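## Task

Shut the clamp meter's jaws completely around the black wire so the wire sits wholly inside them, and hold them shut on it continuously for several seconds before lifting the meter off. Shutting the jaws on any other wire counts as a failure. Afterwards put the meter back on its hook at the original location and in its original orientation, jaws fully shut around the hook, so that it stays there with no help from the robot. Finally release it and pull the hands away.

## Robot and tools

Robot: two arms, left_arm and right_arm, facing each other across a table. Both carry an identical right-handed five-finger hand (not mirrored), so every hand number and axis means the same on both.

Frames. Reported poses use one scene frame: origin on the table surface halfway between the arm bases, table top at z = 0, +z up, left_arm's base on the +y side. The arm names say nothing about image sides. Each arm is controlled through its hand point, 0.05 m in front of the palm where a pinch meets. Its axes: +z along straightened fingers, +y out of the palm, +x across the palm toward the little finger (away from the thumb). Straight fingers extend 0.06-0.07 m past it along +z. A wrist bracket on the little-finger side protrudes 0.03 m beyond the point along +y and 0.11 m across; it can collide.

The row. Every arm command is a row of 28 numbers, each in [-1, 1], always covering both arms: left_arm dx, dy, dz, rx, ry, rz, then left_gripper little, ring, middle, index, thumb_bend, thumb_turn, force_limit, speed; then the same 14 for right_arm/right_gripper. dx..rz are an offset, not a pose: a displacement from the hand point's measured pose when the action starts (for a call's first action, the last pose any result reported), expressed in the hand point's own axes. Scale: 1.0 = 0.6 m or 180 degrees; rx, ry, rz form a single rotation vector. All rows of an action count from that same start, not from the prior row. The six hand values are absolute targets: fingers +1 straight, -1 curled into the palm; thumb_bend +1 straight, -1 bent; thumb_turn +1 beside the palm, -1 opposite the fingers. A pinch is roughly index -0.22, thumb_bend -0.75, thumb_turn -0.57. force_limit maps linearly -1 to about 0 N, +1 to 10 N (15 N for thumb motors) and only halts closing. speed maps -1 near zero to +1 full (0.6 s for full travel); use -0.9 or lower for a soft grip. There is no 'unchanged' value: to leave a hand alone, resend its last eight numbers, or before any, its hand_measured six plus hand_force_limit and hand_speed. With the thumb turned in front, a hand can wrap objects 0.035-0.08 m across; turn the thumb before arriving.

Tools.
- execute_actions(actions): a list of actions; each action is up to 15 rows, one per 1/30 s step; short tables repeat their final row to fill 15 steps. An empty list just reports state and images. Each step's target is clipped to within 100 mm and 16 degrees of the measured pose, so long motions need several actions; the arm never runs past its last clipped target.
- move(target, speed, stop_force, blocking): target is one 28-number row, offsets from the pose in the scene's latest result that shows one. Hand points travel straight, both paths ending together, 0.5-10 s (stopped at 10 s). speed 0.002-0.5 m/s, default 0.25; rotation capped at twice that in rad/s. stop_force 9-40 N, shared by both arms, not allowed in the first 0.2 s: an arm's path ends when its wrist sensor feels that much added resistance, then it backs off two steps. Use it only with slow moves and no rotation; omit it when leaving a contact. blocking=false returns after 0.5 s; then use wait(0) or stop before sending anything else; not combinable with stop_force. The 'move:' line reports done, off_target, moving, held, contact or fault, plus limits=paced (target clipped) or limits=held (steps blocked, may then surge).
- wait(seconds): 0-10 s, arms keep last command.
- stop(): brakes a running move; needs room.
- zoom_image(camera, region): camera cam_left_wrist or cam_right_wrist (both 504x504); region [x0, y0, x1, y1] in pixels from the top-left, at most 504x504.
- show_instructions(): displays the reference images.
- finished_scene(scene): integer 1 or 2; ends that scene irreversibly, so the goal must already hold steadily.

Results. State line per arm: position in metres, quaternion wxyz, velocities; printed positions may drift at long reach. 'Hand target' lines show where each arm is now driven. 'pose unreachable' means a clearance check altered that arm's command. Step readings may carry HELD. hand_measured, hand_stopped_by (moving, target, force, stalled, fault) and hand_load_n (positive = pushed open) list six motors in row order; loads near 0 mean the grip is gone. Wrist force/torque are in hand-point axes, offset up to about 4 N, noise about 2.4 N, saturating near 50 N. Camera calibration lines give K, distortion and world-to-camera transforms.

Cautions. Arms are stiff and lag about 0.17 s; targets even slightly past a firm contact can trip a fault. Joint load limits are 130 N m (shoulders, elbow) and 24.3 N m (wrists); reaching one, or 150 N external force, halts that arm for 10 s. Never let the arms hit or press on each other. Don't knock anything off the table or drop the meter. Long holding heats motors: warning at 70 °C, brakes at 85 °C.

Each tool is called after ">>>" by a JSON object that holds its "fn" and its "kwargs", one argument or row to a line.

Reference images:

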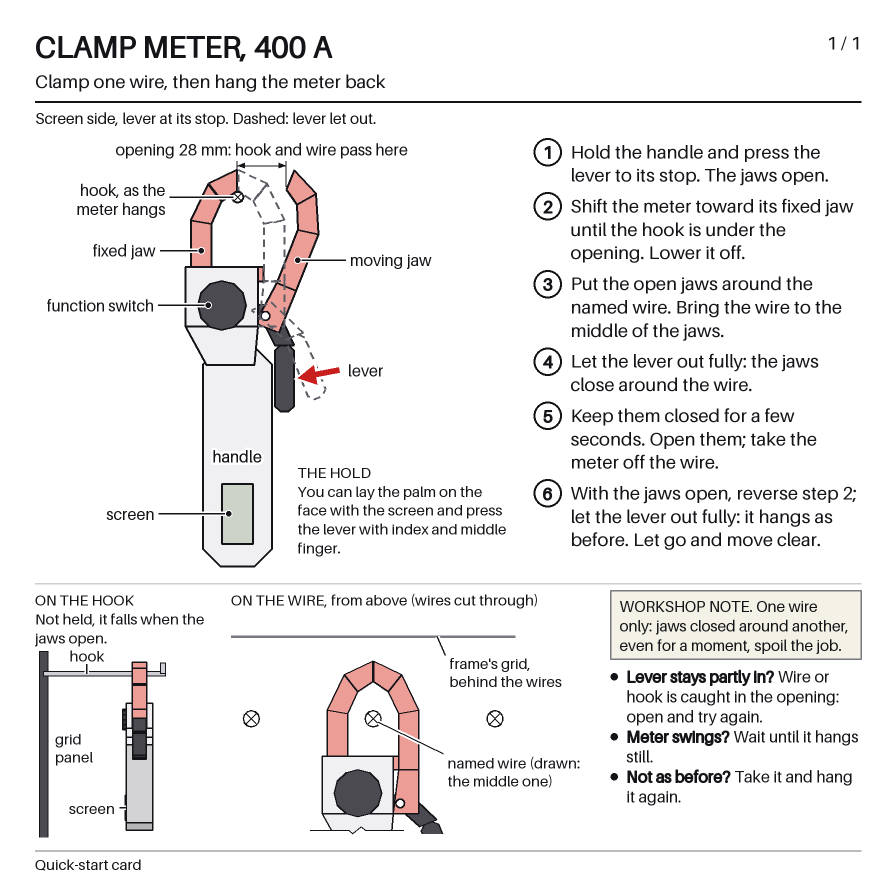

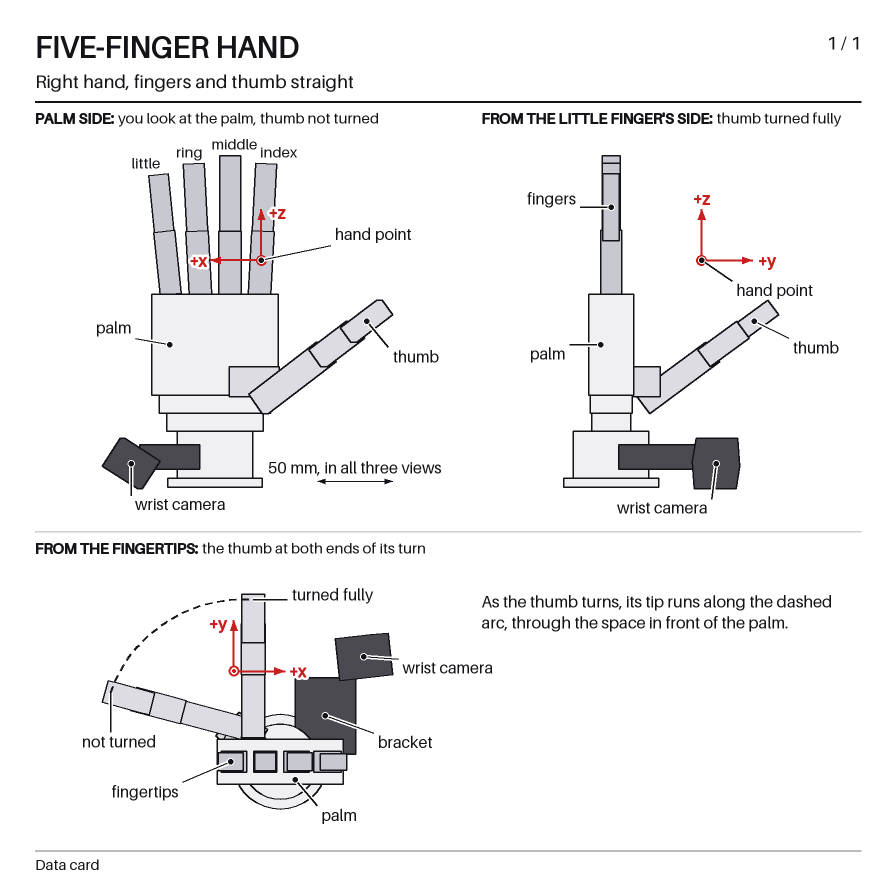

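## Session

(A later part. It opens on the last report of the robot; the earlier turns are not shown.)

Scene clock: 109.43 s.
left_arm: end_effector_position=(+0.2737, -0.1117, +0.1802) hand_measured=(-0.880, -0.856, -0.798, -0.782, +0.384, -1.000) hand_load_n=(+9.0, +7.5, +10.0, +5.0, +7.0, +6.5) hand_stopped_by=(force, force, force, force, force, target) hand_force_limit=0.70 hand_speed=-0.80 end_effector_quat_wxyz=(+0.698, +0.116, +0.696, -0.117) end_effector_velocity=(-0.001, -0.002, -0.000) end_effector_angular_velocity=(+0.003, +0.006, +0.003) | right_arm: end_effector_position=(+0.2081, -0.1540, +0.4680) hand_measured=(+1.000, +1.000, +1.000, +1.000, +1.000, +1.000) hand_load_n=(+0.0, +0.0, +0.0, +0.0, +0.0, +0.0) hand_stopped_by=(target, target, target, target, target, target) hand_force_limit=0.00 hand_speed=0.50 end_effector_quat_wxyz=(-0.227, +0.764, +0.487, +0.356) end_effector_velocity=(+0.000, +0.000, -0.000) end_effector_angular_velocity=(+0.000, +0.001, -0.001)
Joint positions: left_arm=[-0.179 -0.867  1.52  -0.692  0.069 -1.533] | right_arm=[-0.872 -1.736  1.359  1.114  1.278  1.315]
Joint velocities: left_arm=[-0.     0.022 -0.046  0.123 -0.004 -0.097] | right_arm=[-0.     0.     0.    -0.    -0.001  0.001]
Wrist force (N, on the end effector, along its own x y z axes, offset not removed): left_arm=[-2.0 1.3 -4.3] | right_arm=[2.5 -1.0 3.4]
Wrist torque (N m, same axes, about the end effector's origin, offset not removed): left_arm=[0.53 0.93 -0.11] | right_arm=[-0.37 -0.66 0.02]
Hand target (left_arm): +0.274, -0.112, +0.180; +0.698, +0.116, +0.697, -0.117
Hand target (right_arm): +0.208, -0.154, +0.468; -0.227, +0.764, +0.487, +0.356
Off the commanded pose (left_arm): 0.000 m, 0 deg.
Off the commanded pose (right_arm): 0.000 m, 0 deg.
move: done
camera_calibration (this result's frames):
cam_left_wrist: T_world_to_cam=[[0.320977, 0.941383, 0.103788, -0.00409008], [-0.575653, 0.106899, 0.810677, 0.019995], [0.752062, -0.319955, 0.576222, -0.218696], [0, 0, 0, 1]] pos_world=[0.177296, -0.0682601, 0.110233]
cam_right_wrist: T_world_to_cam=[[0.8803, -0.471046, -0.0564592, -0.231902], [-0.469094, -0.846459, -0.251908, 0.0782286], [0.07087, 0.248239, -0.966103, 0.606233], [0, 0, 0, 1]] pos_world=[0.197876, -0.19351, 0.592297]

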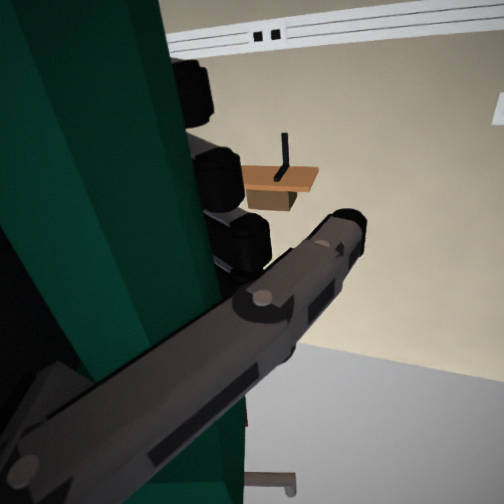

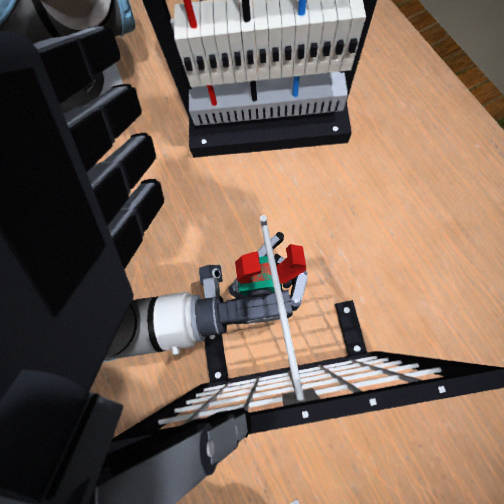

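>>> {"fn": "execute_actions", "kwargs": {
  "actions": []
}}

>>> {"fn": "move", "kwargs": {
  "target": [-0.0535,0,0,0,0,0,-1,-0.98,-0.98,-0.98,-1,-1,0.7,-0.8,0,0,0,0,0,0,1,1,1,1,1,1,0,0.5],
  "speed": 0.06,
  "stop_force": 12
}}

>>> {"fn": "zoom_image", "kwargs": {
  "camera": "cam_right_wrist",
  "region": [200, 190, 340, 330]
}}

Scene clock: 110.13 s.
left_arm: end_effector_position=(+0.2737, -0.1119, +0.1802) hand_measured=(-0.880, -0.856, -0.798, -0.782, +0.384, -1.000) hand_load_n=(+9.0, +7.5, +10.0, +5.0, +7.0, +6.5) hand_stopped_by=(force, force, force, force, force, target) hand_force_limit=0.70 hand_speed=-0.80 end_effector_quat_wxyz=(+0.698, +0.116, +0.697, -0.117) end_effector_velocity=(-0.000, -0.000, -0.000) end_effector_angular_velocity=(+0.000, -0.000, +0.000) | right_arm: end_effector_position=(+0.2081, -0.1540, +0.4680) hand_measured=(+1.000, +1.000, +1.000, +1.000, +1.000, +1.000) hand_load_n=(+0.0, +0.0, +0.0, +0.0, +0.0, +0.0) hand_stopped_by=(target, target, target, target, target, target) hand_force_limit=0.00 hand_speed=0.50 end_effector_quat_wxyz=(-0.227, +0.764, +0.487, +0.356) end_effector_velocity=(+0.000, +0.000, -0.000) end_effector_angular_velocity=(-0.000, -0.000, +0.000)
Joint positions: left_arm=[-0.179 -0.865  1.514 -0.675  0.069 -1.546] | right_arm=[-0.872 -1.736  1.359  1.114  1.278  1.315]
Joint velocities: left_arm=[-0.     0.001 -0.001  0.    -0.    -0.   ] | right_arm=[-0.     0.001 -0.    -0.001 -0.    -0.001]
Wrist force (N, on the end effector, along its own x y z axes, offset not removed): left_arm=[0.2 -2.4 -0.3] | right_arm=[-0.4 -0.1 -3.0]
Wrist torque (N m, same axes, about the end effector's origin, offset not removed): left_arm=[-0.50 0.20 -0.04] | right_arm=[0.07 0.12 -0.02]
Hand target (left_arm): +0.274, -0.112, +0.180; +0.698, +0.116, +0.697, -0.117
Hand target (right_arm): +0.208, -0.154, +0.468; -0.227, +0.764, +0.487, +0.356
Off the commanded pose (left_arm): 0.000 m, 0 deg.
Off the commanded pose (right_arm): 0.000 m, 0 deg.
camera_calibration (this result's frames):
cam_left_wrist: T_world_to_cam=[[0.320695, 0.941481, 0.103768, -0.00378852], [-0.574959, 0.106435, 0.81123, 0.0196394], [0.752713, -0.319819, 0.575446, -0.218763], [0, 0, 0, 1]] pos_world=[0.177172, -0.068488, 0.110347]
cam_right_wrist: T_world_to_cam=[[0.8803, -0.471046, -0.0564593, -0.231902], [-0.469094, -0.846459, -0.251908, 0.0782286], [0.0708698, 0.24824, -0.966103, 0.606233], [0, 0, 0, 1]] pos_world=[0.197876, -0.19351, 0.592297]

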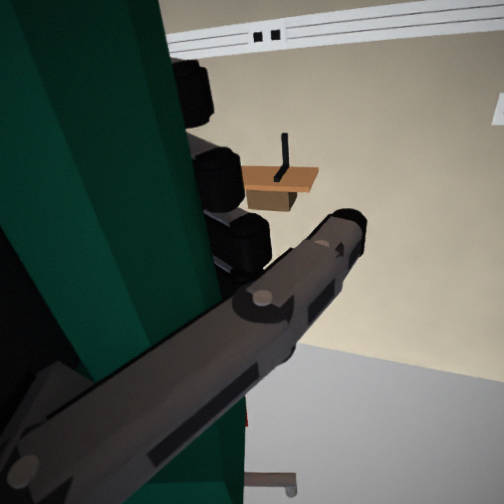

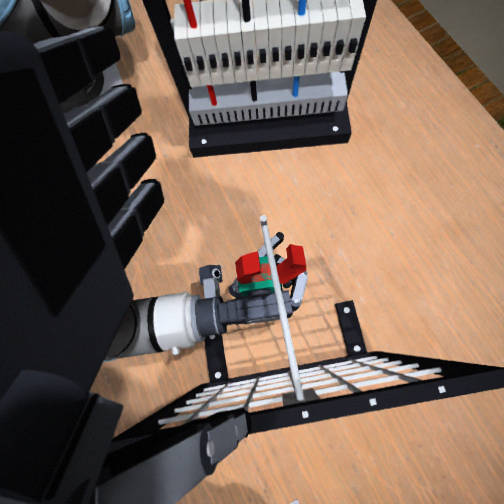

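Scene clock: 111.07 s.
left_arm: end_effector_position=(+0.2737, -0.1118, +0.2120) hand_measured=(-0.880, -0.856, -0.798, -0.782, +0.384, -1.000) hand_load_n=(+9.0, +7.5, +10.0, +5.0, +7.0, +6.5) hand_stopped_by=(force, force, force, force, force, target) hand_force_limit=0.70 hand_speed=-0.80 end_effector_quat_wxyz=(+0.698, +0.116, +0.697, -0.117) end_effector_velocity=(-0.000, -0.000, +0.003) end_effector_angular_velocity=(-0.000, +0.002, -0.001) | right_arm: end_effector_position=(+0.2081, -0.1540, +0.4680) hand_measured=(+1.000, +1.000, +1.000, +1.000, +1.000, +1.000) hand_load_n=(+0.0, +0.0, +0.0, +0.0, +0.0, +0.0) hand_stopped_by=(target, target, target, target, target, target) hand_force_limit=0.00 hand_speed=0.50 end_effector_quat_wxyz=(-0.227, +0.764, +0.487, +0.356) end_effector_velocity=(+0.000, -0.000, +0.000) end_effector_angular_velocity=(+0.001, -0.001, -0.001)
Joint positions: left_arm=[-0.179 -0.91   1.499 -0.625  0.069 -1.536] | right_arm=[-0.872 -1.736  1.359  1.114  1.278  1.315]
Joint velocities: left_arm=[-0.     0.001 -0.012  0.036  0.001 -0.026] | right_arm=[-0.001 -0.001 -0.    -0.     0.     0.   ]
Wrist force (N, on the end effector, along its own x y z axes, offset not removed): left_arm=[0.2 -6.5 -5.2] | right_arm=[0.5 -1.6 -1.7]
Wrist torque (N m, same axes, about the end effector's origin, offset not removed): left_arm=[-0.81 0.69 -0.19] | right_arm=[-0.34 -0.18 -0.08]
Hand target (left_arm): +0.274, -0.112, +0.212; +0.698, +0.116, +0.697, -0.117
Hand target (right_arm): +0.208, -0.154, +0.468; -0.227, +0.764, +0.487, +0.356
Off the commanded pose (left_arm): 0.000 m, 0 deg.
Off the commanded pose (right_arm): 0.000 m, 0 deg.
move: done
camera_calibration (this result's frames):
cam_left_wrist: T_world_to_cam=[[0.3206, 0.941511, 0.103791, -0.00714134], [-0.575528, 0.106595, 0.810805, -0.00592577], [0.752319, -0.319678, 0.57604, -0.237051], [0, 0, 0, 1]] pos_world=[0.177217, -0.0684248, 0.142097]
cam_right_wrist: T_world_to_cam=[[0.8803, -0.471046, -0.0564593, -0.231902], [-0.469094, -0.846459, -0.251908, 0.0782286], [0.0708699, 0.24824, -0.966103, 0.606233], [0, 0, 0, 1]] pos_world=[0.197876, -0.19351, 0.592297]

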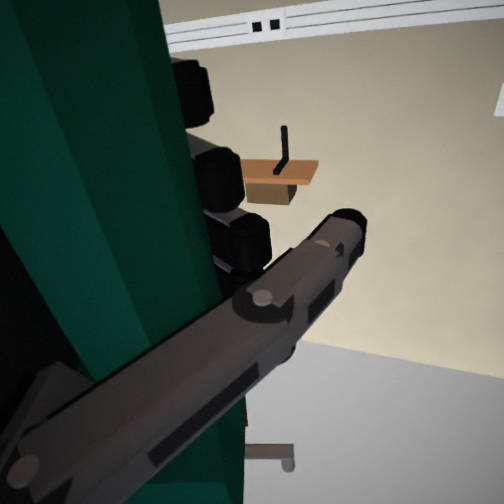

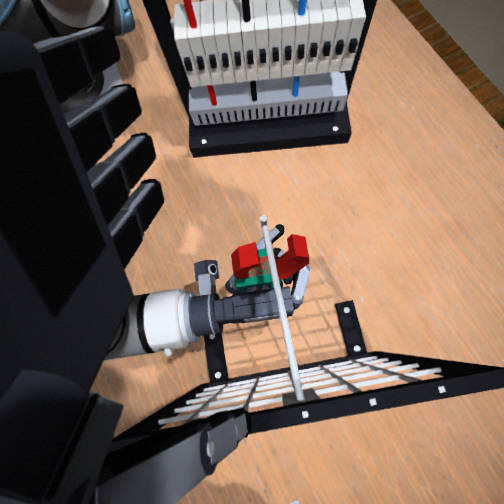

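Region (200, 190, 340, 330) of cam_right_wrist's 504x504 image, scaled by 3.600, with more detail than that image has.

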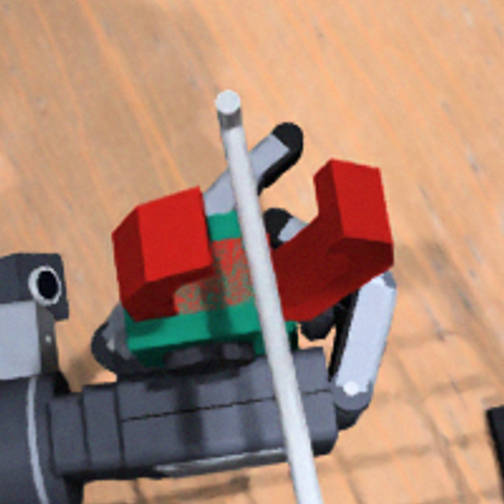

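>>> {"fn": "move", "kwargs": {
  "target": [-0.005,0,0.0183,0,0,0,-1,-0.98,0.3,0.3,-1,-1,0.7,-0.55,0,0,0,0,0,0,1,1,1,1,1,1,0,0.5],
  "speed": 0.04
}}

>>> {"fn": "zoom_image", "kwargs": {
  "camera": "cam_right_wrist",
  "region": [200, 190, 340, 330]
}}

Scene clock: 113.43 s.
left_arm: end_effector_position=(+0.2841, -0.1154, +0.2150) hand_measured=(-0.880, -0.856, +0.300, +0.300, +0.384, -1.000) hand_load_n=(+8.0, +7.0, +0.0, +0.0, +6.5, +6.0) hand_stopped_by=(force, force, target, target, force, target) hand_force_limit=0.70 hand_speed=-0.55 end_effector_quat_wxyz=(+0.698, +0.116, +0.697, -0.117) end_effector_velocity=(+0.000, +0.000, +0.000) end_effector_angular_velocity=(+0.000, -0.000, -0.000) | right_arm: end_effector_position=(+0.2081, -0.1540, +0.4680) hand_measured=(+1.000, +1.000, +1.000, +1.000, +1.000, +1.000) hand_load_n=(+0.0, +0.0, +0.0, +0.0, +0.0, +0.0) hand_stopped_by=(target, target, target, target, target, target) hand_force_limit=0.00 hand_speed=0.50 end_effector_quat_wxyz=(-0.227, +0.764, +0.487, +0.356) end_effector_velocity=(-0.001, +0.000, +0.000) end_effector_angular_velocity=(+0.001, -0.000, +0.001)
Joint positions: left_arm=[-0.16  -0.906  1.482 -0.604  0.087 -1.544] | right_arm=[-0.872 -1.736  1.359  1.114  1.278  1.315]
Joint velocities: left_arm=[ 0. -0.  0.  0.  0. -0.] | right_arm=[ 0.001 -0.001  0.    -0.    -0.001  0.   ]
Wrist force (N, on the end effector, along its own x y z axes, offset not removed): left_arm=[-0.2 0.8 1.5] | right_arm=[3.0 0.2 -0.8]
Wrist torque (N m, same axes, about the end effector's origin, offset not removed): left_arm=[-0.01 0.37 -0.07] | right_arm=[-0.08 -0.47 0.03]
Hand target (left_arm): +0.284, -0.115, +0.215; +0.698, +0.116, +0.697, -0.117
Hand target (right_arm): +0.208, -0.154, +0.468; -0.227, +0.764, +0.487, +0.356
Off the commanded pose (left_arm): 0.000 m, 0 deg.
Off the commanded pose (right_arm): 0.000 m, 0 deg.
move: done
camera_calibration (this result's frames):
cam_left_wrist: T_world_to_cam=[[0.320606, 0.94151, 0.103786, -0.00739855], [-0.575488, 0.106586, 0.810835, -0.00204095], [0.752346, -0.319686, 0.576, -0.247727], [0, 0, 0, 1]] pos_world=[0.187574, -0.0720114, 0.145113]
cam_right_wrist: T_world_to_cam=[[0.8803, -0.471046, -0.0564593, -0.231902], [-0.469094, -0.846459, -0.251908, 0.0782286], [0.0708699, 0.24824, -0.966103, 0.606233], [0, 0, 0, 1]] pos_world=[0.197876, -0.19351, 0.592297]

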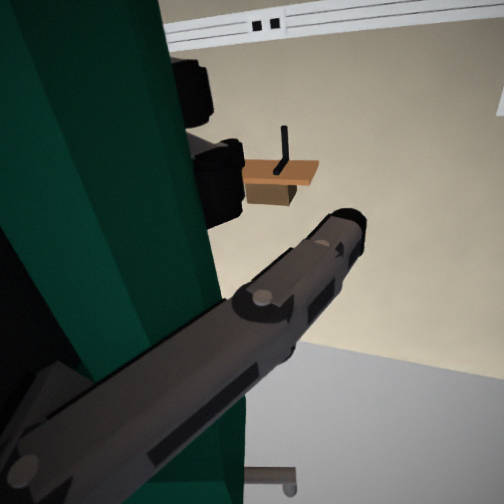

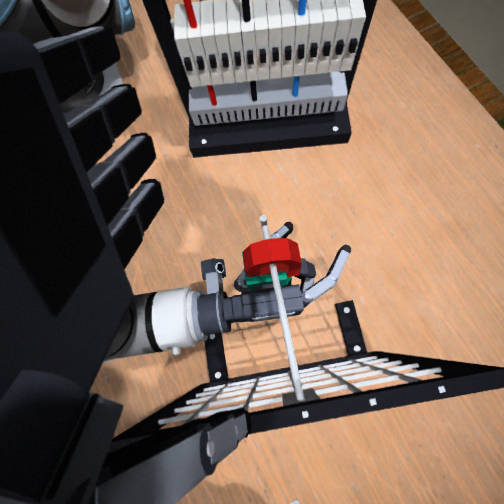

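Region (200, 190, 340, 330) of cam_right_wrist's 504x504 image, scaled by 3.600, with more detail than that image has.

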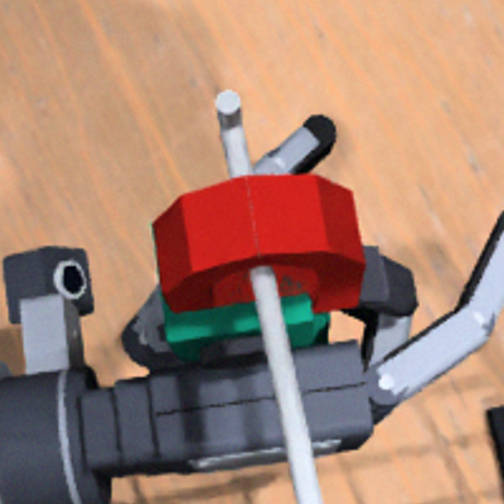

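>>> {"fn": "move", "kwargs": {
  "target": [0.007,0,0,0,0,0,-1,-0.98,0.3,0.3,-1,-1,0.7,-0.55,0,0,0,0,0,0,1,1,1,1,1,1,0,0.5],
  "speed": 0.02,
  "stop_force": 9
}}

>>> {"fn": "zoom_image", "kwargs": {
  "camera": "cam_right_wrist",
  "region": [200, 190, 340, 330]
}}

Scene clock: 114.60 s.
left_arm: end_effector_position=(+0.2841, -0.1154, +0.2110) hand_measured=(-0.880, -0.856, +0.300, +0.300, +0.384, -1.000) hand_load_n=(+8.0, +7.0, +0.0, +0.0, +6.5, +6.0) hand_stopped_by=(force, force, target, target, force, target) hand_force_limit=0.70 hand_speed=-0.55 end_effector_quat_wxyz=(+0.698, +0.116, +0.697, -0.117) end_effector_velocity=(+0.000, +0.000, -0.002) end_effector_angular_velocity=(-0.003, +0.001, +0.001) | right_arm: end_effector_position=(+0.2081, -0.1540, +0.4680) hand_measured=(+1.000, +1.000, +1.000, +1.000, +1.000, +1.000) hand_load_n=(+0.0, +0.0, +0.0, +0.0, +0.0, +0.0) hand_stopped_by=(target, target, target, target, target, target) hand_force_limit=0.00 hand_speed=0.50 end_effector_quat_wxyz=(-0.227, +0.764, +0.487, +0.356) end_effector_velocity=(-0.000, +0.001, -0.001) end_effector_angular_velocity=(-0.001, +0.001, +0.002)
Joint positions: left_arm=[-0.16  -0.9    1.484 -0.611  0.087 -1.545] | right_arm=[-0.872 -1.736  1.359  1.114  1.278  1.315]
Joint velocities: left_arm=[ 0.     0.001  0.002 -0.006 -0.001 -0.   ] | right_arm=[ 0.002  0.001  0.    -0.    -0.     0.   ]
Wrist force (N, on the end effector, along its own x y z axes, offset not removed): left_arm=[4.1 1.4 1.1] | right_arm=[1.3 0.6 -0.1]
Wrist torque (N m, same axes, about the end effector's origin, offset not removed): left_arm=[0.13 -0.24 -0.02] | right_arm=[0.03 -0.19 -0.02]
Hand target (left_arm): +0.284, -0.115, +0.211; +0.698, +0.116, +0.697, -0.117
Hand target (right_arm): +0.208, -0.154, +0.468; -0.227, +0.764, +0.487, +0.356
Off the commanded pose (left_arm): 0.000 m, 0 deg.
Off the commanded pose (right_arm): 0.000 m, 0 deg.
move: done
camera_calibration (this result's frames):
cam_left_wrist: T_world_to_cam=[[0.32062, 0.941529, 0.103566, -0.00693655], [-0.575368, 0.106734, 0.8109, 0.00119991], [0.752432, -0.319579, 0.575947, -0.245417], [0, 0, 0, 1]] pos_world=[0.187574, -0.0720271, 0.141092]
cam_right_wrist: T_world_to_cam=[[0.8803, -0.471046, -0.0564591, -0.231902], [-0.469094, -0.846459, -0.251908, 0.0782286], [0.0708701, 0.24824, -0.966103, 0.606233], [0, 0, 0, 1]] pos_world=[0.197876, -0.19351, 0.592297]

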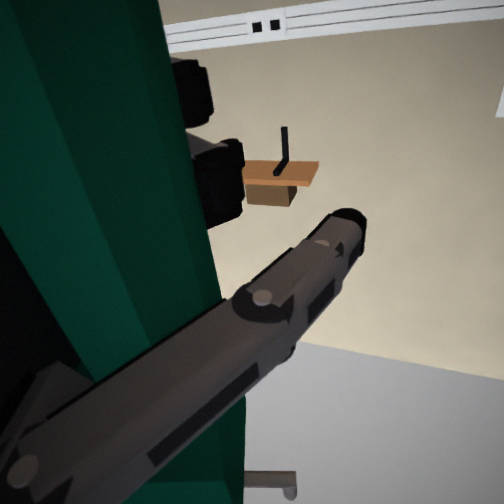

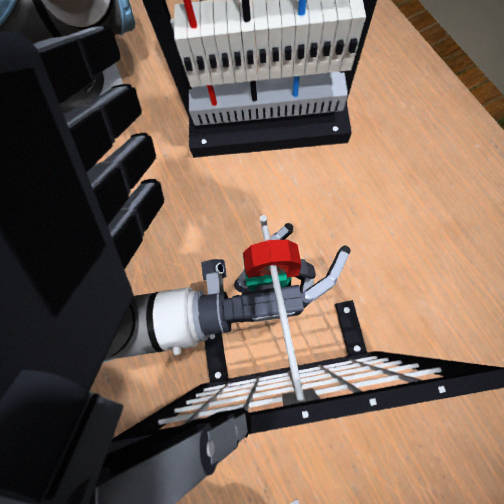

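Region (200, 190, 340, 330) of cam_right_wrist's 504x504 image, scaled by 3.600, with more detail than that image has.

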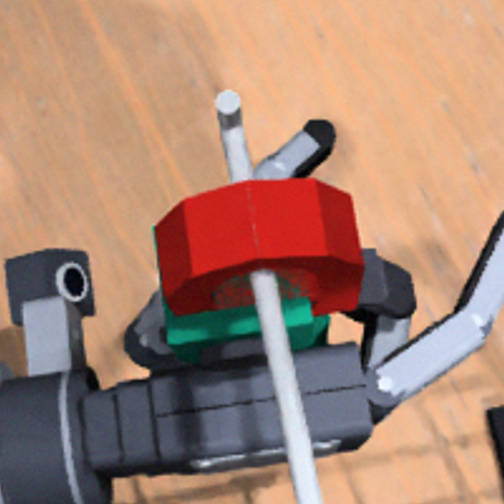

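>>> {"fn": "execute_actions", "kwargs": {
  "actions": [
    [[0.0007,0,0,0,0,0,-1,-0.98,0.3,0.3,-1,-1,0.7,-0.55,0,0,0,0,0,0,1,1,1,1,1,1,0,0.5],[0.0014,0,0,0,0,0,-1,-0.98,0.3,0.3,-1,-1,0.7,-0.55,0,0,0,0,0,0,1,1,1,1,1,1,0,0.5],[0.002,0,0,0,0,0,-1,-0.98,0.3,0.3,-1,-1,0.7,-0.55,0,0,0,0,0,0,1,1,1,1,1,1,0,0.5],[0.002,0,0,0,0,0,-1,-0.98,0.3,0.3,-1,-1,0.7,-0.55,0,0,0,0,0,0,1,1,1,1,1,1,0,0.5],[0.002,0,0,0,0,0,-1,-0.98,0.3,0.3,-1,-1,0.7,-0.55,0,0,0,0,0,0,1,1,1,1,1,1,0,0.5],[0.002,0,0,0,0,0,-1,-0.98,0.3,0.3,-1,-1,0.7,-0.55,0,0,0,0,0,0,1,1,1,1,1,1,0,0.5],[0.002,0,0,0,0,0,1,1,1,1,1,-1,0.7,-0.85,0,0,0,0,0,0,1,1,1,1,1,1,0,0.5]],
    [[0,0,0,0,0,0,1,1,1,1,1,-1,0.7,-0.6,0,0,0,0,0,0,1,1,1,1,1,1,0,0.5],[0,0,0,0,0,0,1,1,1,1,1,-1,0.7,-0.6,0,0,0,0,0,0,1,1,1,1,1,1,0,0.5],[0,0,0,0,0,0,1,1,1,1,1,-1,0.7,-0.6,0,0,0,0,0,0,1,1,1,1,1,1,0,0.5],[0,0,0,0,0,0,1,1,1,1,1,-1,0.7,-0.6,0,0,0,0,0,0,1,1,1,1,1,1,0,0.5],[0,0,0,0,0,0,1,1,1,1,1,-1,0.7,-0.6,0,0,0,0,0,0,1,1,1,1,1,1,0,0.5],[0,0,0,0,0,0,1,1,1,1,1,-1,0.7,0.3,0,0,0,0,0,0,1,1,1,1,1,1,0,0.5]],
    [[0,0,0,0,0,0,1,1,1,1,1,-1,0.7,0.3,0,0,0,0,0,0,1,1,1,1,1,1,0,0.5]]
  ]
}}

>>> {"fn": "zoom_image", "kwargs": {
  "camera": "cam_right_wrist",
  "region": [200, 190, 340, 330]
}}

Scene clock: 116.87 s.
left_arm: end_effector_position=(+0.2841, -0.1154, +0.2098) hand_measured=(+0.996, +0.998, +1.000, +1.000, +1.000, -1.000) hand_load_n=(+0.0, +0.0, +0.0, +0.0, +0.0, +0.0) hand_stopped_by=(moving, moving, target, target, target, target) hand_force_limit=0.70 hand_speed=0.30 end_effector_quat_wxyz=(+0.698, +0.116, +0.697, -0.117) end_effector_velocity=(+0.000, +0.000, +0.001) end_effector_angular_velocity=(-0.001, +0.000, +0.000) | right_arm: end_effector_position=(+0.2081, -0.1540, +0.4680) hand_measured=(+1.000, +1.000, +1.000, +1.000, +1.000, +1.000) hand_load_n=(+0.0, +0.0, +0.0, +0.0, +0.0, +0.0) hand_stopped_by=(target, target, target, target, target, target) hand_force_limit=0.00 hand_speed=0.50 end_effector_quat_wxyz=(-0.227, +0.764, +0.487, +0.356) end_effector_velocity=(-0.000, +0.000, +0.000) end_effector_angular_velocity=(+0.001, -0.000, +0.000)
Joint positions: left_arm=[-0.16  -0.899  1.485 -0.613  0.087 -1.545] | right_arm=[-0.872 -1.736  1.359  1.114  1.278  1.315]
Joint velocities: left_arm=[ 0.001 -0.001 -0.     0.     0.    -0.   ] | right_arm=[ 0.    -0.     0.    -0.001 -0.     0.   ]
Wrist force (N, on the end effector, along its own x y z axes, offset not removed): left_arm=[1.9 -1.0 -4.4] | right_arm=[0.3 5.6 -4.2]
Wrist torque (N m, same axes, about the end effector's origin, offset not removed): left_arm=[-0.30 0.08 0.23] | right_arm=[0.94 0.14 0.10]
Hand target (left_arm): +0.284, -0.115, +0.210; +0.698, +0.116, +0.697, -0.117
Hand target (right_arm): +0.208, -0.154, +0.468; -0.227, +0.764, +0.487, +0.356
Off the commanded pose (left_arm): 0.000 m, 0 deg.
Off the commanded pose (right_arm): 0.000 m, 0 deg.
Step readings (end_effector_position; steps 1 to 15: 1st action; 16 to 30: 2nd action; 31 to 45: 3rd action):
0: left_arm (+0.2841, -0.1154, +0.2108) | right_arm (+0.2081, -0.1540, +0.4680)
1: left_arm (+0.2841, -0.1154, +0.2108) | right_arm (+0.2081, -0.1540, +0.4680)
2: left_arm (+0.2841, -0.1154, +0.2108) | right_arm (+0.2081, -0.1540, +0.4680)
4: left_arm (+0.2841, -0.1154, +0.2105) | right_arm (+0.2081, -0.1540, +0.4680)
8: left_arm (+0.2841, -0.1154, +0.2100) | right_arm (+0.2081, -0.1540, +0.4680)
15: left_arm (+0.2841, -0.1154, +0.2098) | right_arm (+0.2081, -0.1540, +0.4680)
16: left_arm (+0.2841, -0.1154, +0.2098) | right_arm (+0.2081, -0.1540, +0.4680)
17: left_arm (+0.2841, -0.1154, +0.2098) | right_arm (+0.2081, -0.1540, +0.4680)
19: left_arm (+0.2841, -0.1154, +0.2098) | right_arm (+0.2081, -0.1540, +0.4680)
23: left_arm (+0.2841, -0.1154, +0.2098) | right_arm (+0.2081, -0.1540, +0.4680)
30: left_arm (+0.2841, -0.1154, +0.2098) | right_arm (+0.2081, -0.1540, +0.4680)
31: left_arm (+0.2841, -0.1154, +0.2098) | right_arm (+0.2081, -0.1540, +0.4680)
32: left_arm (+0.2841, -0.1154, +0.2098) | right_arm (+0.2081, -0.1540, +0.4680)
34: left_arm (+0.2841, -0.1154, +0.2098) | right_arm (+0.2081, -0.1540, +0.4680)
38: left_arm (+0.2841, -0.1154, +0.2098) | right_arm (+0.2081, -0.1540, +0.4680)
45: end_effector_position above
camera_calibration (this result's frames):
cam_left_wrist: T_world_to_cam=[[0.320624, 0.941531, 0.103539, -0.00680718], [-0.575357, 0.106754, 0.810906, 0.00215656], [0.75244, -0.319568, 0.575944, -0.244742], [0, 0, 0, 1]] pos_world=[0.187577, -0.0720327, 0.139914]
cam_right_wrist: T_world_to_cam=[[0.8803, -0.471046, -0.0564593, -0.231902], [-0.469094, -0.846459, -0.251908, 0.0782287], [0.0708699, 0.24824, -0.966103, 0.606233], [0, 0, 0, 1]] pos_world=[0.197876, -0.19351, 0.592297]

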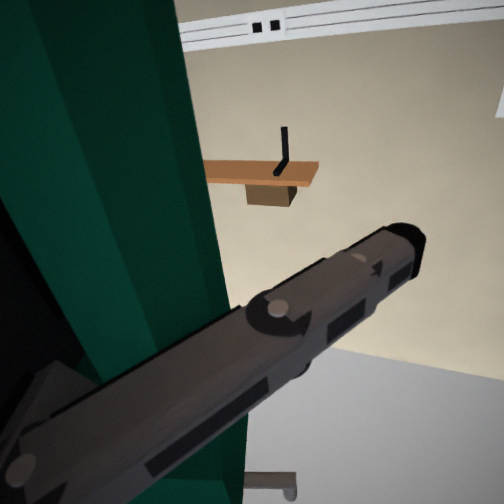

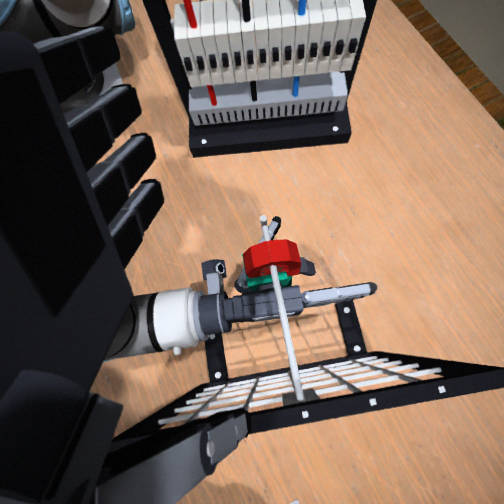

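Region (200, 190, 340, 330) of cam_right_wrist's 504x504 image, scaled by 3.600, with more detail than that image has.

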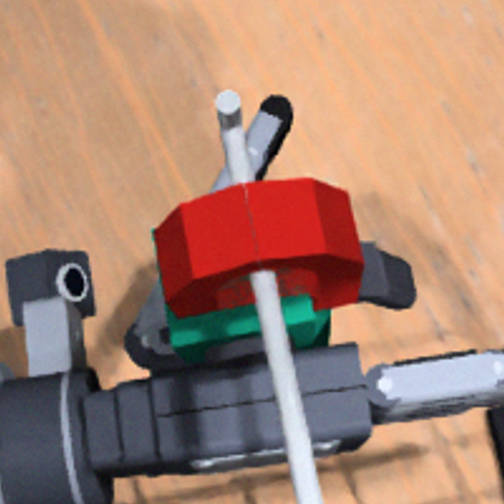

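>>> {"fn": "move", "kwargs": {
  "target": [0,-0.0417,-0.265,0.139,0,0,1,1,1,1,1,-1,0.7,0.3,0,0,0,0,0,0,1,1,1,1,1,1,0,0.5],
  "speed": 0.2
}}

>>> {"fn": "zoom_image", "kwargs": {
  "camera": "cam_right_wrist",
  "region": [200, 190, 340, 330]
}}

Scene clock: 119.73 s.
left_arm: end_effector_position=(+0.1262, -0.0871, +0.2095) hand_measured=(+1.000, +1.000, +1.000, +1.000, +1.000, -1.000) hand_load_n=(+0.0, +0.0, +0.0, +0.0, +0.0, +0.0) hand_stopped_by=(target, target, target, target, target, target) hand_force_limit=0.70 hand_speed=0.30 end_effector_quat_wxyz=(+0.657, +0.265, +0.655, -0.265) end_effector_velocity=(-0.002, -0.000, +0.001) end_effector_angular_velocity=(-0.004, -0.002, -0.006) | right_arm: end_effector_position=(+0.2081, -0.1540, +0.4680) hand_measured=(+1.000, +1.000, +1.000, +1.000, +1.000, +1.000) hand_load_n=(+0.0, +0.0, +0.0, +0.0, +0.0, +0.0) hand_stopped_by=(target, target, target, target, target, target) hand_force_limit=0.00 hand_speed=0.50 end_effector_quat_wxyz=(-0.227, +0.764, +0.487, +0.356) end_effector_velocity=(-0.001, -0.000, +0.000) end_effector_angular_velocity=(+0.001, +0.000, -0.001)
Joint positions: left_arm=[-0.472 -1.116  1.863 -0.761  0.212 -1.558] | right_arm=[-0.872 -1.736  1.359  1.114  1.278  1.315]
Joint velocities: left_arm=[-0.004 -0.004  0.007 -0.021  0.002  0.016] | right_arm=[ 0.001 -0.001 -0.     0.     0.001  0.002]
Wrist force (N, on the end effector, along its own x y z axes, offset not removed): left_arm=[-2.1 -3.9 -0.9] | right_arm=[3.3 1.1 -3.3]
Wrist torque (N m, same axes, about the end effector's origin, offset not removed): left_arm=[-0.52 0.25 -0.22] | right_arm=[0.12 -0.43 0.20]
Hand target (left_arm): +0.126, -0.087, +0.210; +0.657, +0.265, +0.654, -0.265
Hand target (right_arm): +0.208, -0.154, +0.468; -0.227, +0.764, +0.487, +0.356
Off the commanded pose (left_arm): 0.001 m, 0 deg.
Off the commanded pose (right_arm): 0.000 m, 0 deg.
move: done
camera_calibration (this result's frames):
cam_left_wrist: T_world_to_cam=[[0.688186, 0.717906, 0.104928, -0.0489597], [-0.477464, 0.339233, 0.810524, -0.0834942], [0.546285, -0.607891, 0.57623, -0.115924], [0, 0, 0, 1]] pos_world=[0.0571553, -0.0069965, 0.13961]
cam_right_wrist: T_world_to_cam=[[0.8803, -0.471046, -0.0564593, -0.231902], [-0.469094, -0.846459, -0.251908, 0.0782286], [0.0708698, 0.248239, -0.966103, 0.606233], [0, 0, 0, 1]] pos_world=[0.197876, -0.19351, 0.592297]

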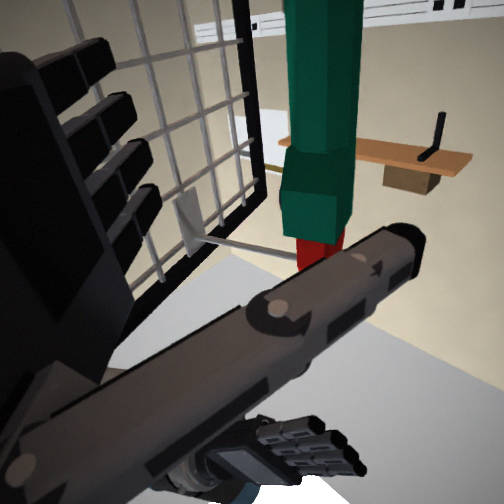

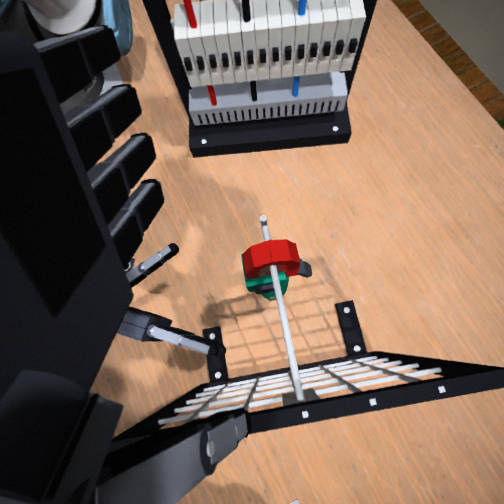

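Region (200, 190, 340, 330) of cam_right_wrist's 504x504 image, scaled by 3.600, with more detail than that image has.

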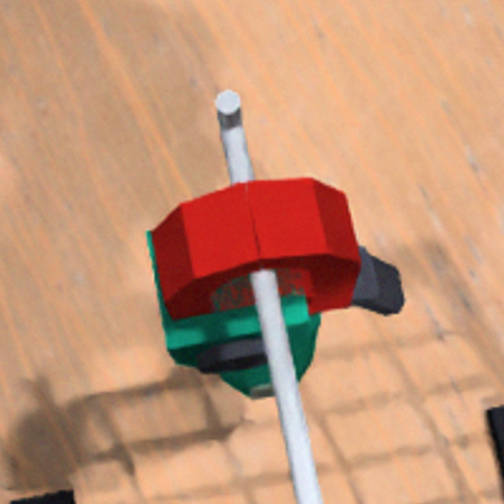

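>>> {"fn": "move", "kwargs": {
  "target": [-0.05,0,-0.25,0.122,0,0,1,1,1,1,1,-1,0.7,0.3,0.102,0,-0.0857,0,0,0,1,1,1,1,1,1,0,0.5],
  "speed": 0.3
}}

>>> {"fn": "wait", "kwargs": {
  "seconds": 4
}}

>>> {"fn": "zoom_image", "kwargs": {
  "camera": "cam_right_wrist",
  "region": [230, 230, 320, 320]
}}

Scene clock: 121.43 s.
left_arm: end_effector_position=(+0.0188, +0.0169, +0.2391) hand_measured=(+1.000, +1.000, +1.000, +1.000, +1.000, -1.000) hand_load_n=(+0.0, +0.0, +0.0, +0.0, +0.0, +0.0) hand_stopped_by=(target, target, target, target, target, target) hand_force_limit=0.70 hand_speed=0.30 end_effector_quat_wxyz=(+0.594, +0.385, +0.592, -0.385) end_effector_velocity=(-0.002, +0.002, +0.001) end_effector_angular_velocity=(-0.002, +0.000, -0.003) | right_arm: end_effector_position=(+0.2081, -0.1540, +0.5478) hand_measured=(+1.000, +1.000, +1.000, +1.000, +1.000, +1.000) hand_load_n=(+0.0, +0.0, +0.0, +0.0, +0.0, +0.0) hand_stopped_by=(target, target, target, target, target, target) hand_force_limit=0.00 hand_speed=0.50 end_effector_quat_wxyz=(-0.227, +0.764, +0.487, +0.356) end_effector_velocity=(-0.001, +0.000, +0.001) end_effector_angular_velocity=(+0.000, +0.000, +0.002)
Joint positions: left_arm=[-0.855 -1.47   2.258 -0.804  0.211 -1.554] | right_arm=[-0.872 -1.642  1.048  1.331  1.278  1.315]
Joint velocities: left_arm=[-0.007 -0.006  0.005 -0.007 -0.004  0.007] | right_arm=[ 0.002  0.001 -0.004  0.003  0.     0.001]
Wrist force (N, on the end effector, along its own x y z axes, offset not removed): left_arm=[-3.3 -1.0 0.0] | right_arm=[1.2 -1.6 -0.3]
Wrist torque (N m, same axes, about the end effector's origin, offset not removed): left_arm=[-0.14 0.40 -0.26] | right_arm=[-0.34 -0.16 -0.04]
Hand target (left_arm): +0.019, +0.017, +0.239; +0.594, +0.385, +0.592, -0.385
Hand target (right_arm): +0.208, -0.154, +0.548; -0.227, +0.764, +0.487, +0.356
Off the commanded pose (left_arm): 0.001 m, 0 deg.
Off the commanded pose (right_arm): 0.000 m, 0 deg.
move: done
camera_calibration (this result's frames):
cam_left_wrist: T_world_to_cam=[[0.906431, 0.408723, 0.106432, -0.0521152], [-0.317378, 0.492894, 0.81014, -0.19953], [0.278663, -0.768115, 0.576495, -0.00337871], [0, 0, 0, 1]] pos_world=[-0.0151462, 0.117053, 0.169142]
cam_right_wrist: T_world_to_cam=[[0.880364, -0.470942, -0.0563214, -0.227504], [-0.468955, -0.846516, -0.251974, 0.0983306], [0.0709883, 0.248241, -0.966094, 0.683335], [0, 0, 0, 1]] pos_world=[0.19789, -0.193535, 0.672129]

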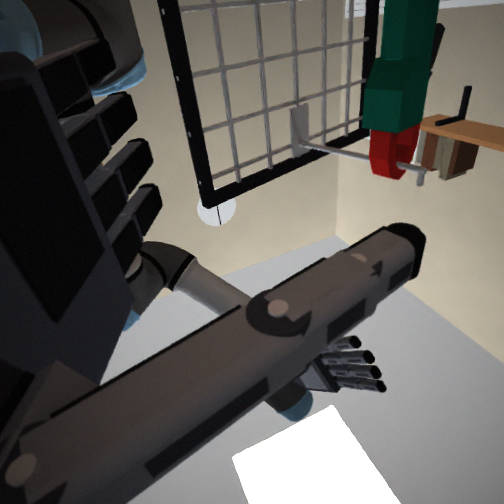

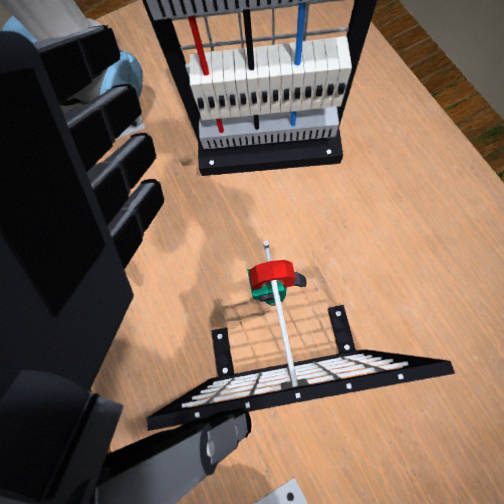

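Scene clock: 125.43 s.
left_arm: end_effector_position=(+0.0187, +0.0171, +0.2392) hand_measured=(+1.000, +1.000, +1.000, +1.000, +1.000, -1.000) hand_load_n=(+0.0, +0.0, +0.0, +0.0, +0.0, +0.0) hand_stopped_by=(target, target, target, target, target, target) hand_force_limit=0.70 hand_speed=0.30 end_effector_quat_wxyz=(+0.594, +0.385, +0.592, -0.385) end_effector_velocity=(-0.000, -0.000, -0.000) end_effector_angular_velocity=(+0.000, -0.001, -0.000) | right_arm: end_effector_position=(+0.2081, -0.1540, +0.5479) hand_measured=(+1.000, +1.000, +1.000, +1.000, +1.000, +1.000) hand_load_n=(+0.0, +0.0, +0.0, +0.0, +0.0, +0.0) hand_stopped_by=(target, target, target, target, target, target) hand_force_limit=0.00 hand_speed=0.50 end_effector_quat_wxyz=(-0.227, +0.764, +0.487, +0.356) end_effector_velocity=(+0.001, -0.000, +0.000) end_effector_angular_velocity=(+0.002, -0.001, -0.002)
Joint positions: left_arm=[-0.856 -1.47   2.259 -0.805  0.211 -1.553] | right_arm=[-0.872 -1.642  1.047  1.331  1.278  1.315]
Joint velocities: left_arm=[-0.     0.    -0.     0.001 -0.     0.   ] | right_arm=[-0.001 -0.001 -0.    -0.001  0.     0.001]
Wrist force (N, on the end effector, along its own x y z axes, offset not removed): left_arm=[-1.8 1.4 -3.3] | right_arm=[-4.4 -2.8 -2.5]
Wrist torque (N m, same axes, about the end effector's origin, offset not removed): left_arm=[0.22 0.16 -0.14] | right_arm=[-0.29 0.56 -0.32]
Hand target (left_arm): +0.019, +0.017, +0.239; +0.594, +0.385, +0.592, -0.385
Hand target (right_arm): +0.208, -0.154, +0.548; -0.227, +0.764, +0.487, +0.356
Off the commanded pose (left_arm): 0.000 m, 0 deg.
Off the commanded pose (right_arm): 0.000 m, 0 deg.
wait: 4.00 s; at rest by 0.17 s
camera_calibration (this result's frames):
cam_left_wrist: T_world_to_cam=[[0.906549, 0.408457, 0.106446, -0.0520671], [-0.31729, 0.493107, 0.810045, -0.199718], [0.278379, -0.76812, 0.576625, -0.00324613], [0, 0, 0, 1]] pos_world=[-0.0152634, 0.117256, 0.169195]
cam_right_wrist: T_world_to_cam=[[0.8803, -0.471045, -0.0564589, -0.227424], [-0.469093, -0.846459, -0.251911, 0.0983492], [0.0708713, 0.248242, -0.966102, 0.683423], [0, 0, 0, 1]] pos_world=[0.197901, -0.193533, 0.672191]

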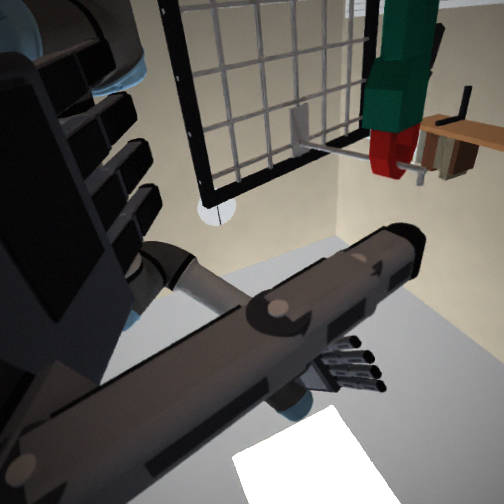

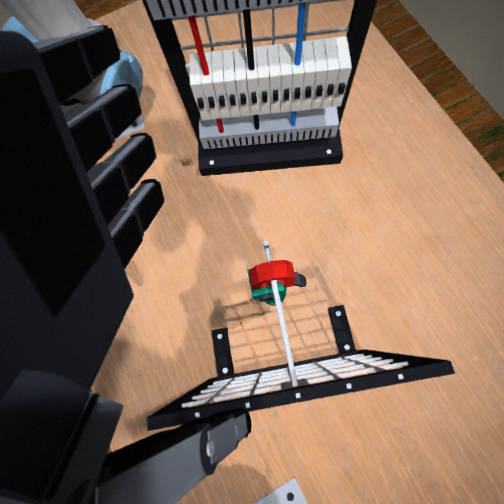

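Region (230, 230, 320, 320) of cam_right_wrist's 504x504 image, scaled by 5.600, with more detail than that image has.

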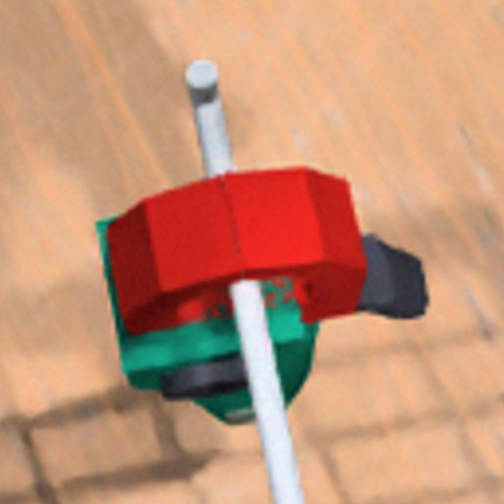

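>>> {"fn": "wait", "kwargs": {
  "seconds": 4
}}

>>> {"fn": "zoom_image", "kwargs": {
  "camera": "cam_left_wrist",
  "region": [280, 0, 480, 200]
}}

Scene clock: 129.67 s.
left_arm: end_effector_position=(+0.0187, +0.0171, +0.2392) hand_measured=(+1.000, +1.000, +1.000, +1.000, +1.000, -1.000) hand_load_n=(+0.0, +0.0, +0.0, +0.0, +0.0, +0.0) hand_stopped_by=(target, target, target, target, target, target) hand_force_limit=0.70 hand_speed=0.30 end_effector_quat_wxyz=(+0.594, +0.385, +0.592, -0.385) end_effector_velocity=(+0.000, +0.000, +0.000) end_effector_angular_velocity=(-0.000, +0.000, -0.001) | right_arm: end_effector_position=(+0.2081, -0.1540, +0.5479) hand_measured=(+1.000, +1.000, +1.000, +1.000, +1.000, +1.000) hand_load_n=(+0.0, +0.0, +0.0, +0.0, +0.0, +0.0) hand_stopped_by=(target, target, target, target, target, target) hand_force_limit=0.00 hand_speed=0.50 end_effector_quat_wxyz=(-0.227, +0.764, +0.487, +0.356) end_effector_velocity=(-0.000, -0.000, +0.000) end_effector_angular_velocity=(+0.001, -0.000, -0.000)
Joint positions: left_arm=[-0.856 -1.47   2.259 -0.805  0.211 -1.553] | right_arm=[-0.872 -1.642  1.047  1.331  1.278  1.315]
Joint velocities: left_arm=[ 0.    -0.001  0.001 -0.     0.001 -0.   ] | right_arm=[ 0.001 -0.001 -0.     0.     0.     0.001]
Wrist force (N, on the end effector, along its own x y z axes, offset not removed): left_arm=[0.2 -2.0 -0.3] | right_arm=[0.8 1.1 0.8]
Wrist torque (N m, same axes, about the end effector's origin, offset not removed): left_arm=[-0.21 -0.02 -0.15] | right_arm=[0.05 -0.13 -0.14]
Hand target (left_arm): +0.019, +0.017, +0.239; +0.594, +0.385, +0.592, -0.385
Hand target (right_arm): +0.208, -0.154, +0.548; -0.227, +0.764, +0.487, +0.356
Off the commanded pose (left_arm): 0.000 m, 0 deg.
Off the commanded pose (right_arm): 0.000 m, 0 deg.
wait: 4.00 s; at rest from the start
camera_calibration (this result's frames):
cam_left_wrist: T_world_to_cam=[[0.906549, 0.408458, 0.106446, -0.0520672], [-0.31729, 0.493107, 0.810045, -0.199718], [0.27838, -0.76812, 0.576625, -0.00324614], [0, 0, 0, 1]] pos_world=[-0.0152634, 0.117256, 0.169195]
cam_right_wrist: T_world_to_cam=[[0.8803, -0.471045, -0.056459, -0.227424], [-0.469093, -0.846459, -0.251911, 0.0983493], [0.0708712, 0.248242, -0.966102, 0.683423], [0, 0, 0, 1]] pos_world=[0.197901, -0.193532, 0.672191]

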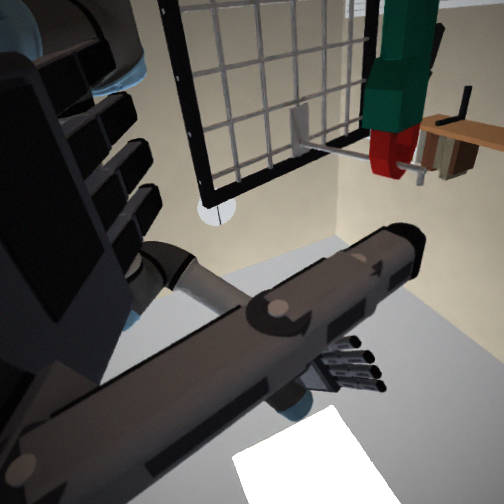

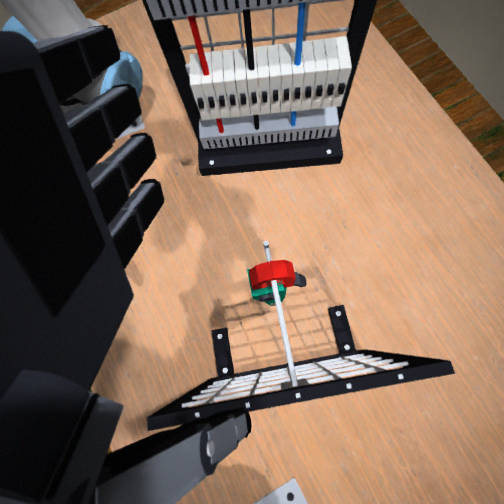

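Region (280, 0, 480, 200) of cam_left_wrist's 504x504 image, scaled by 2.520, with more detail than that image has.

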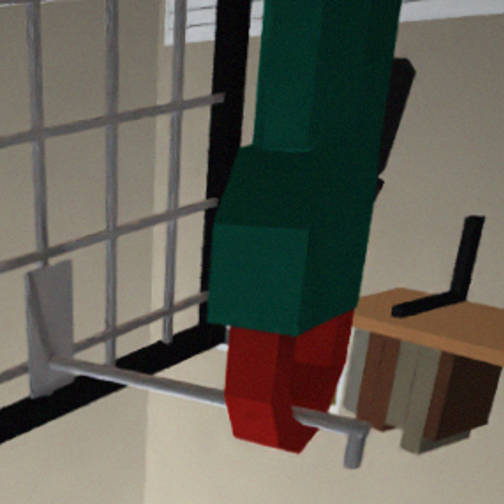

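>>> {"fn": "finished_scene", "kwargs": {
  "scene": 1
}}

The scene is finished: the task was done.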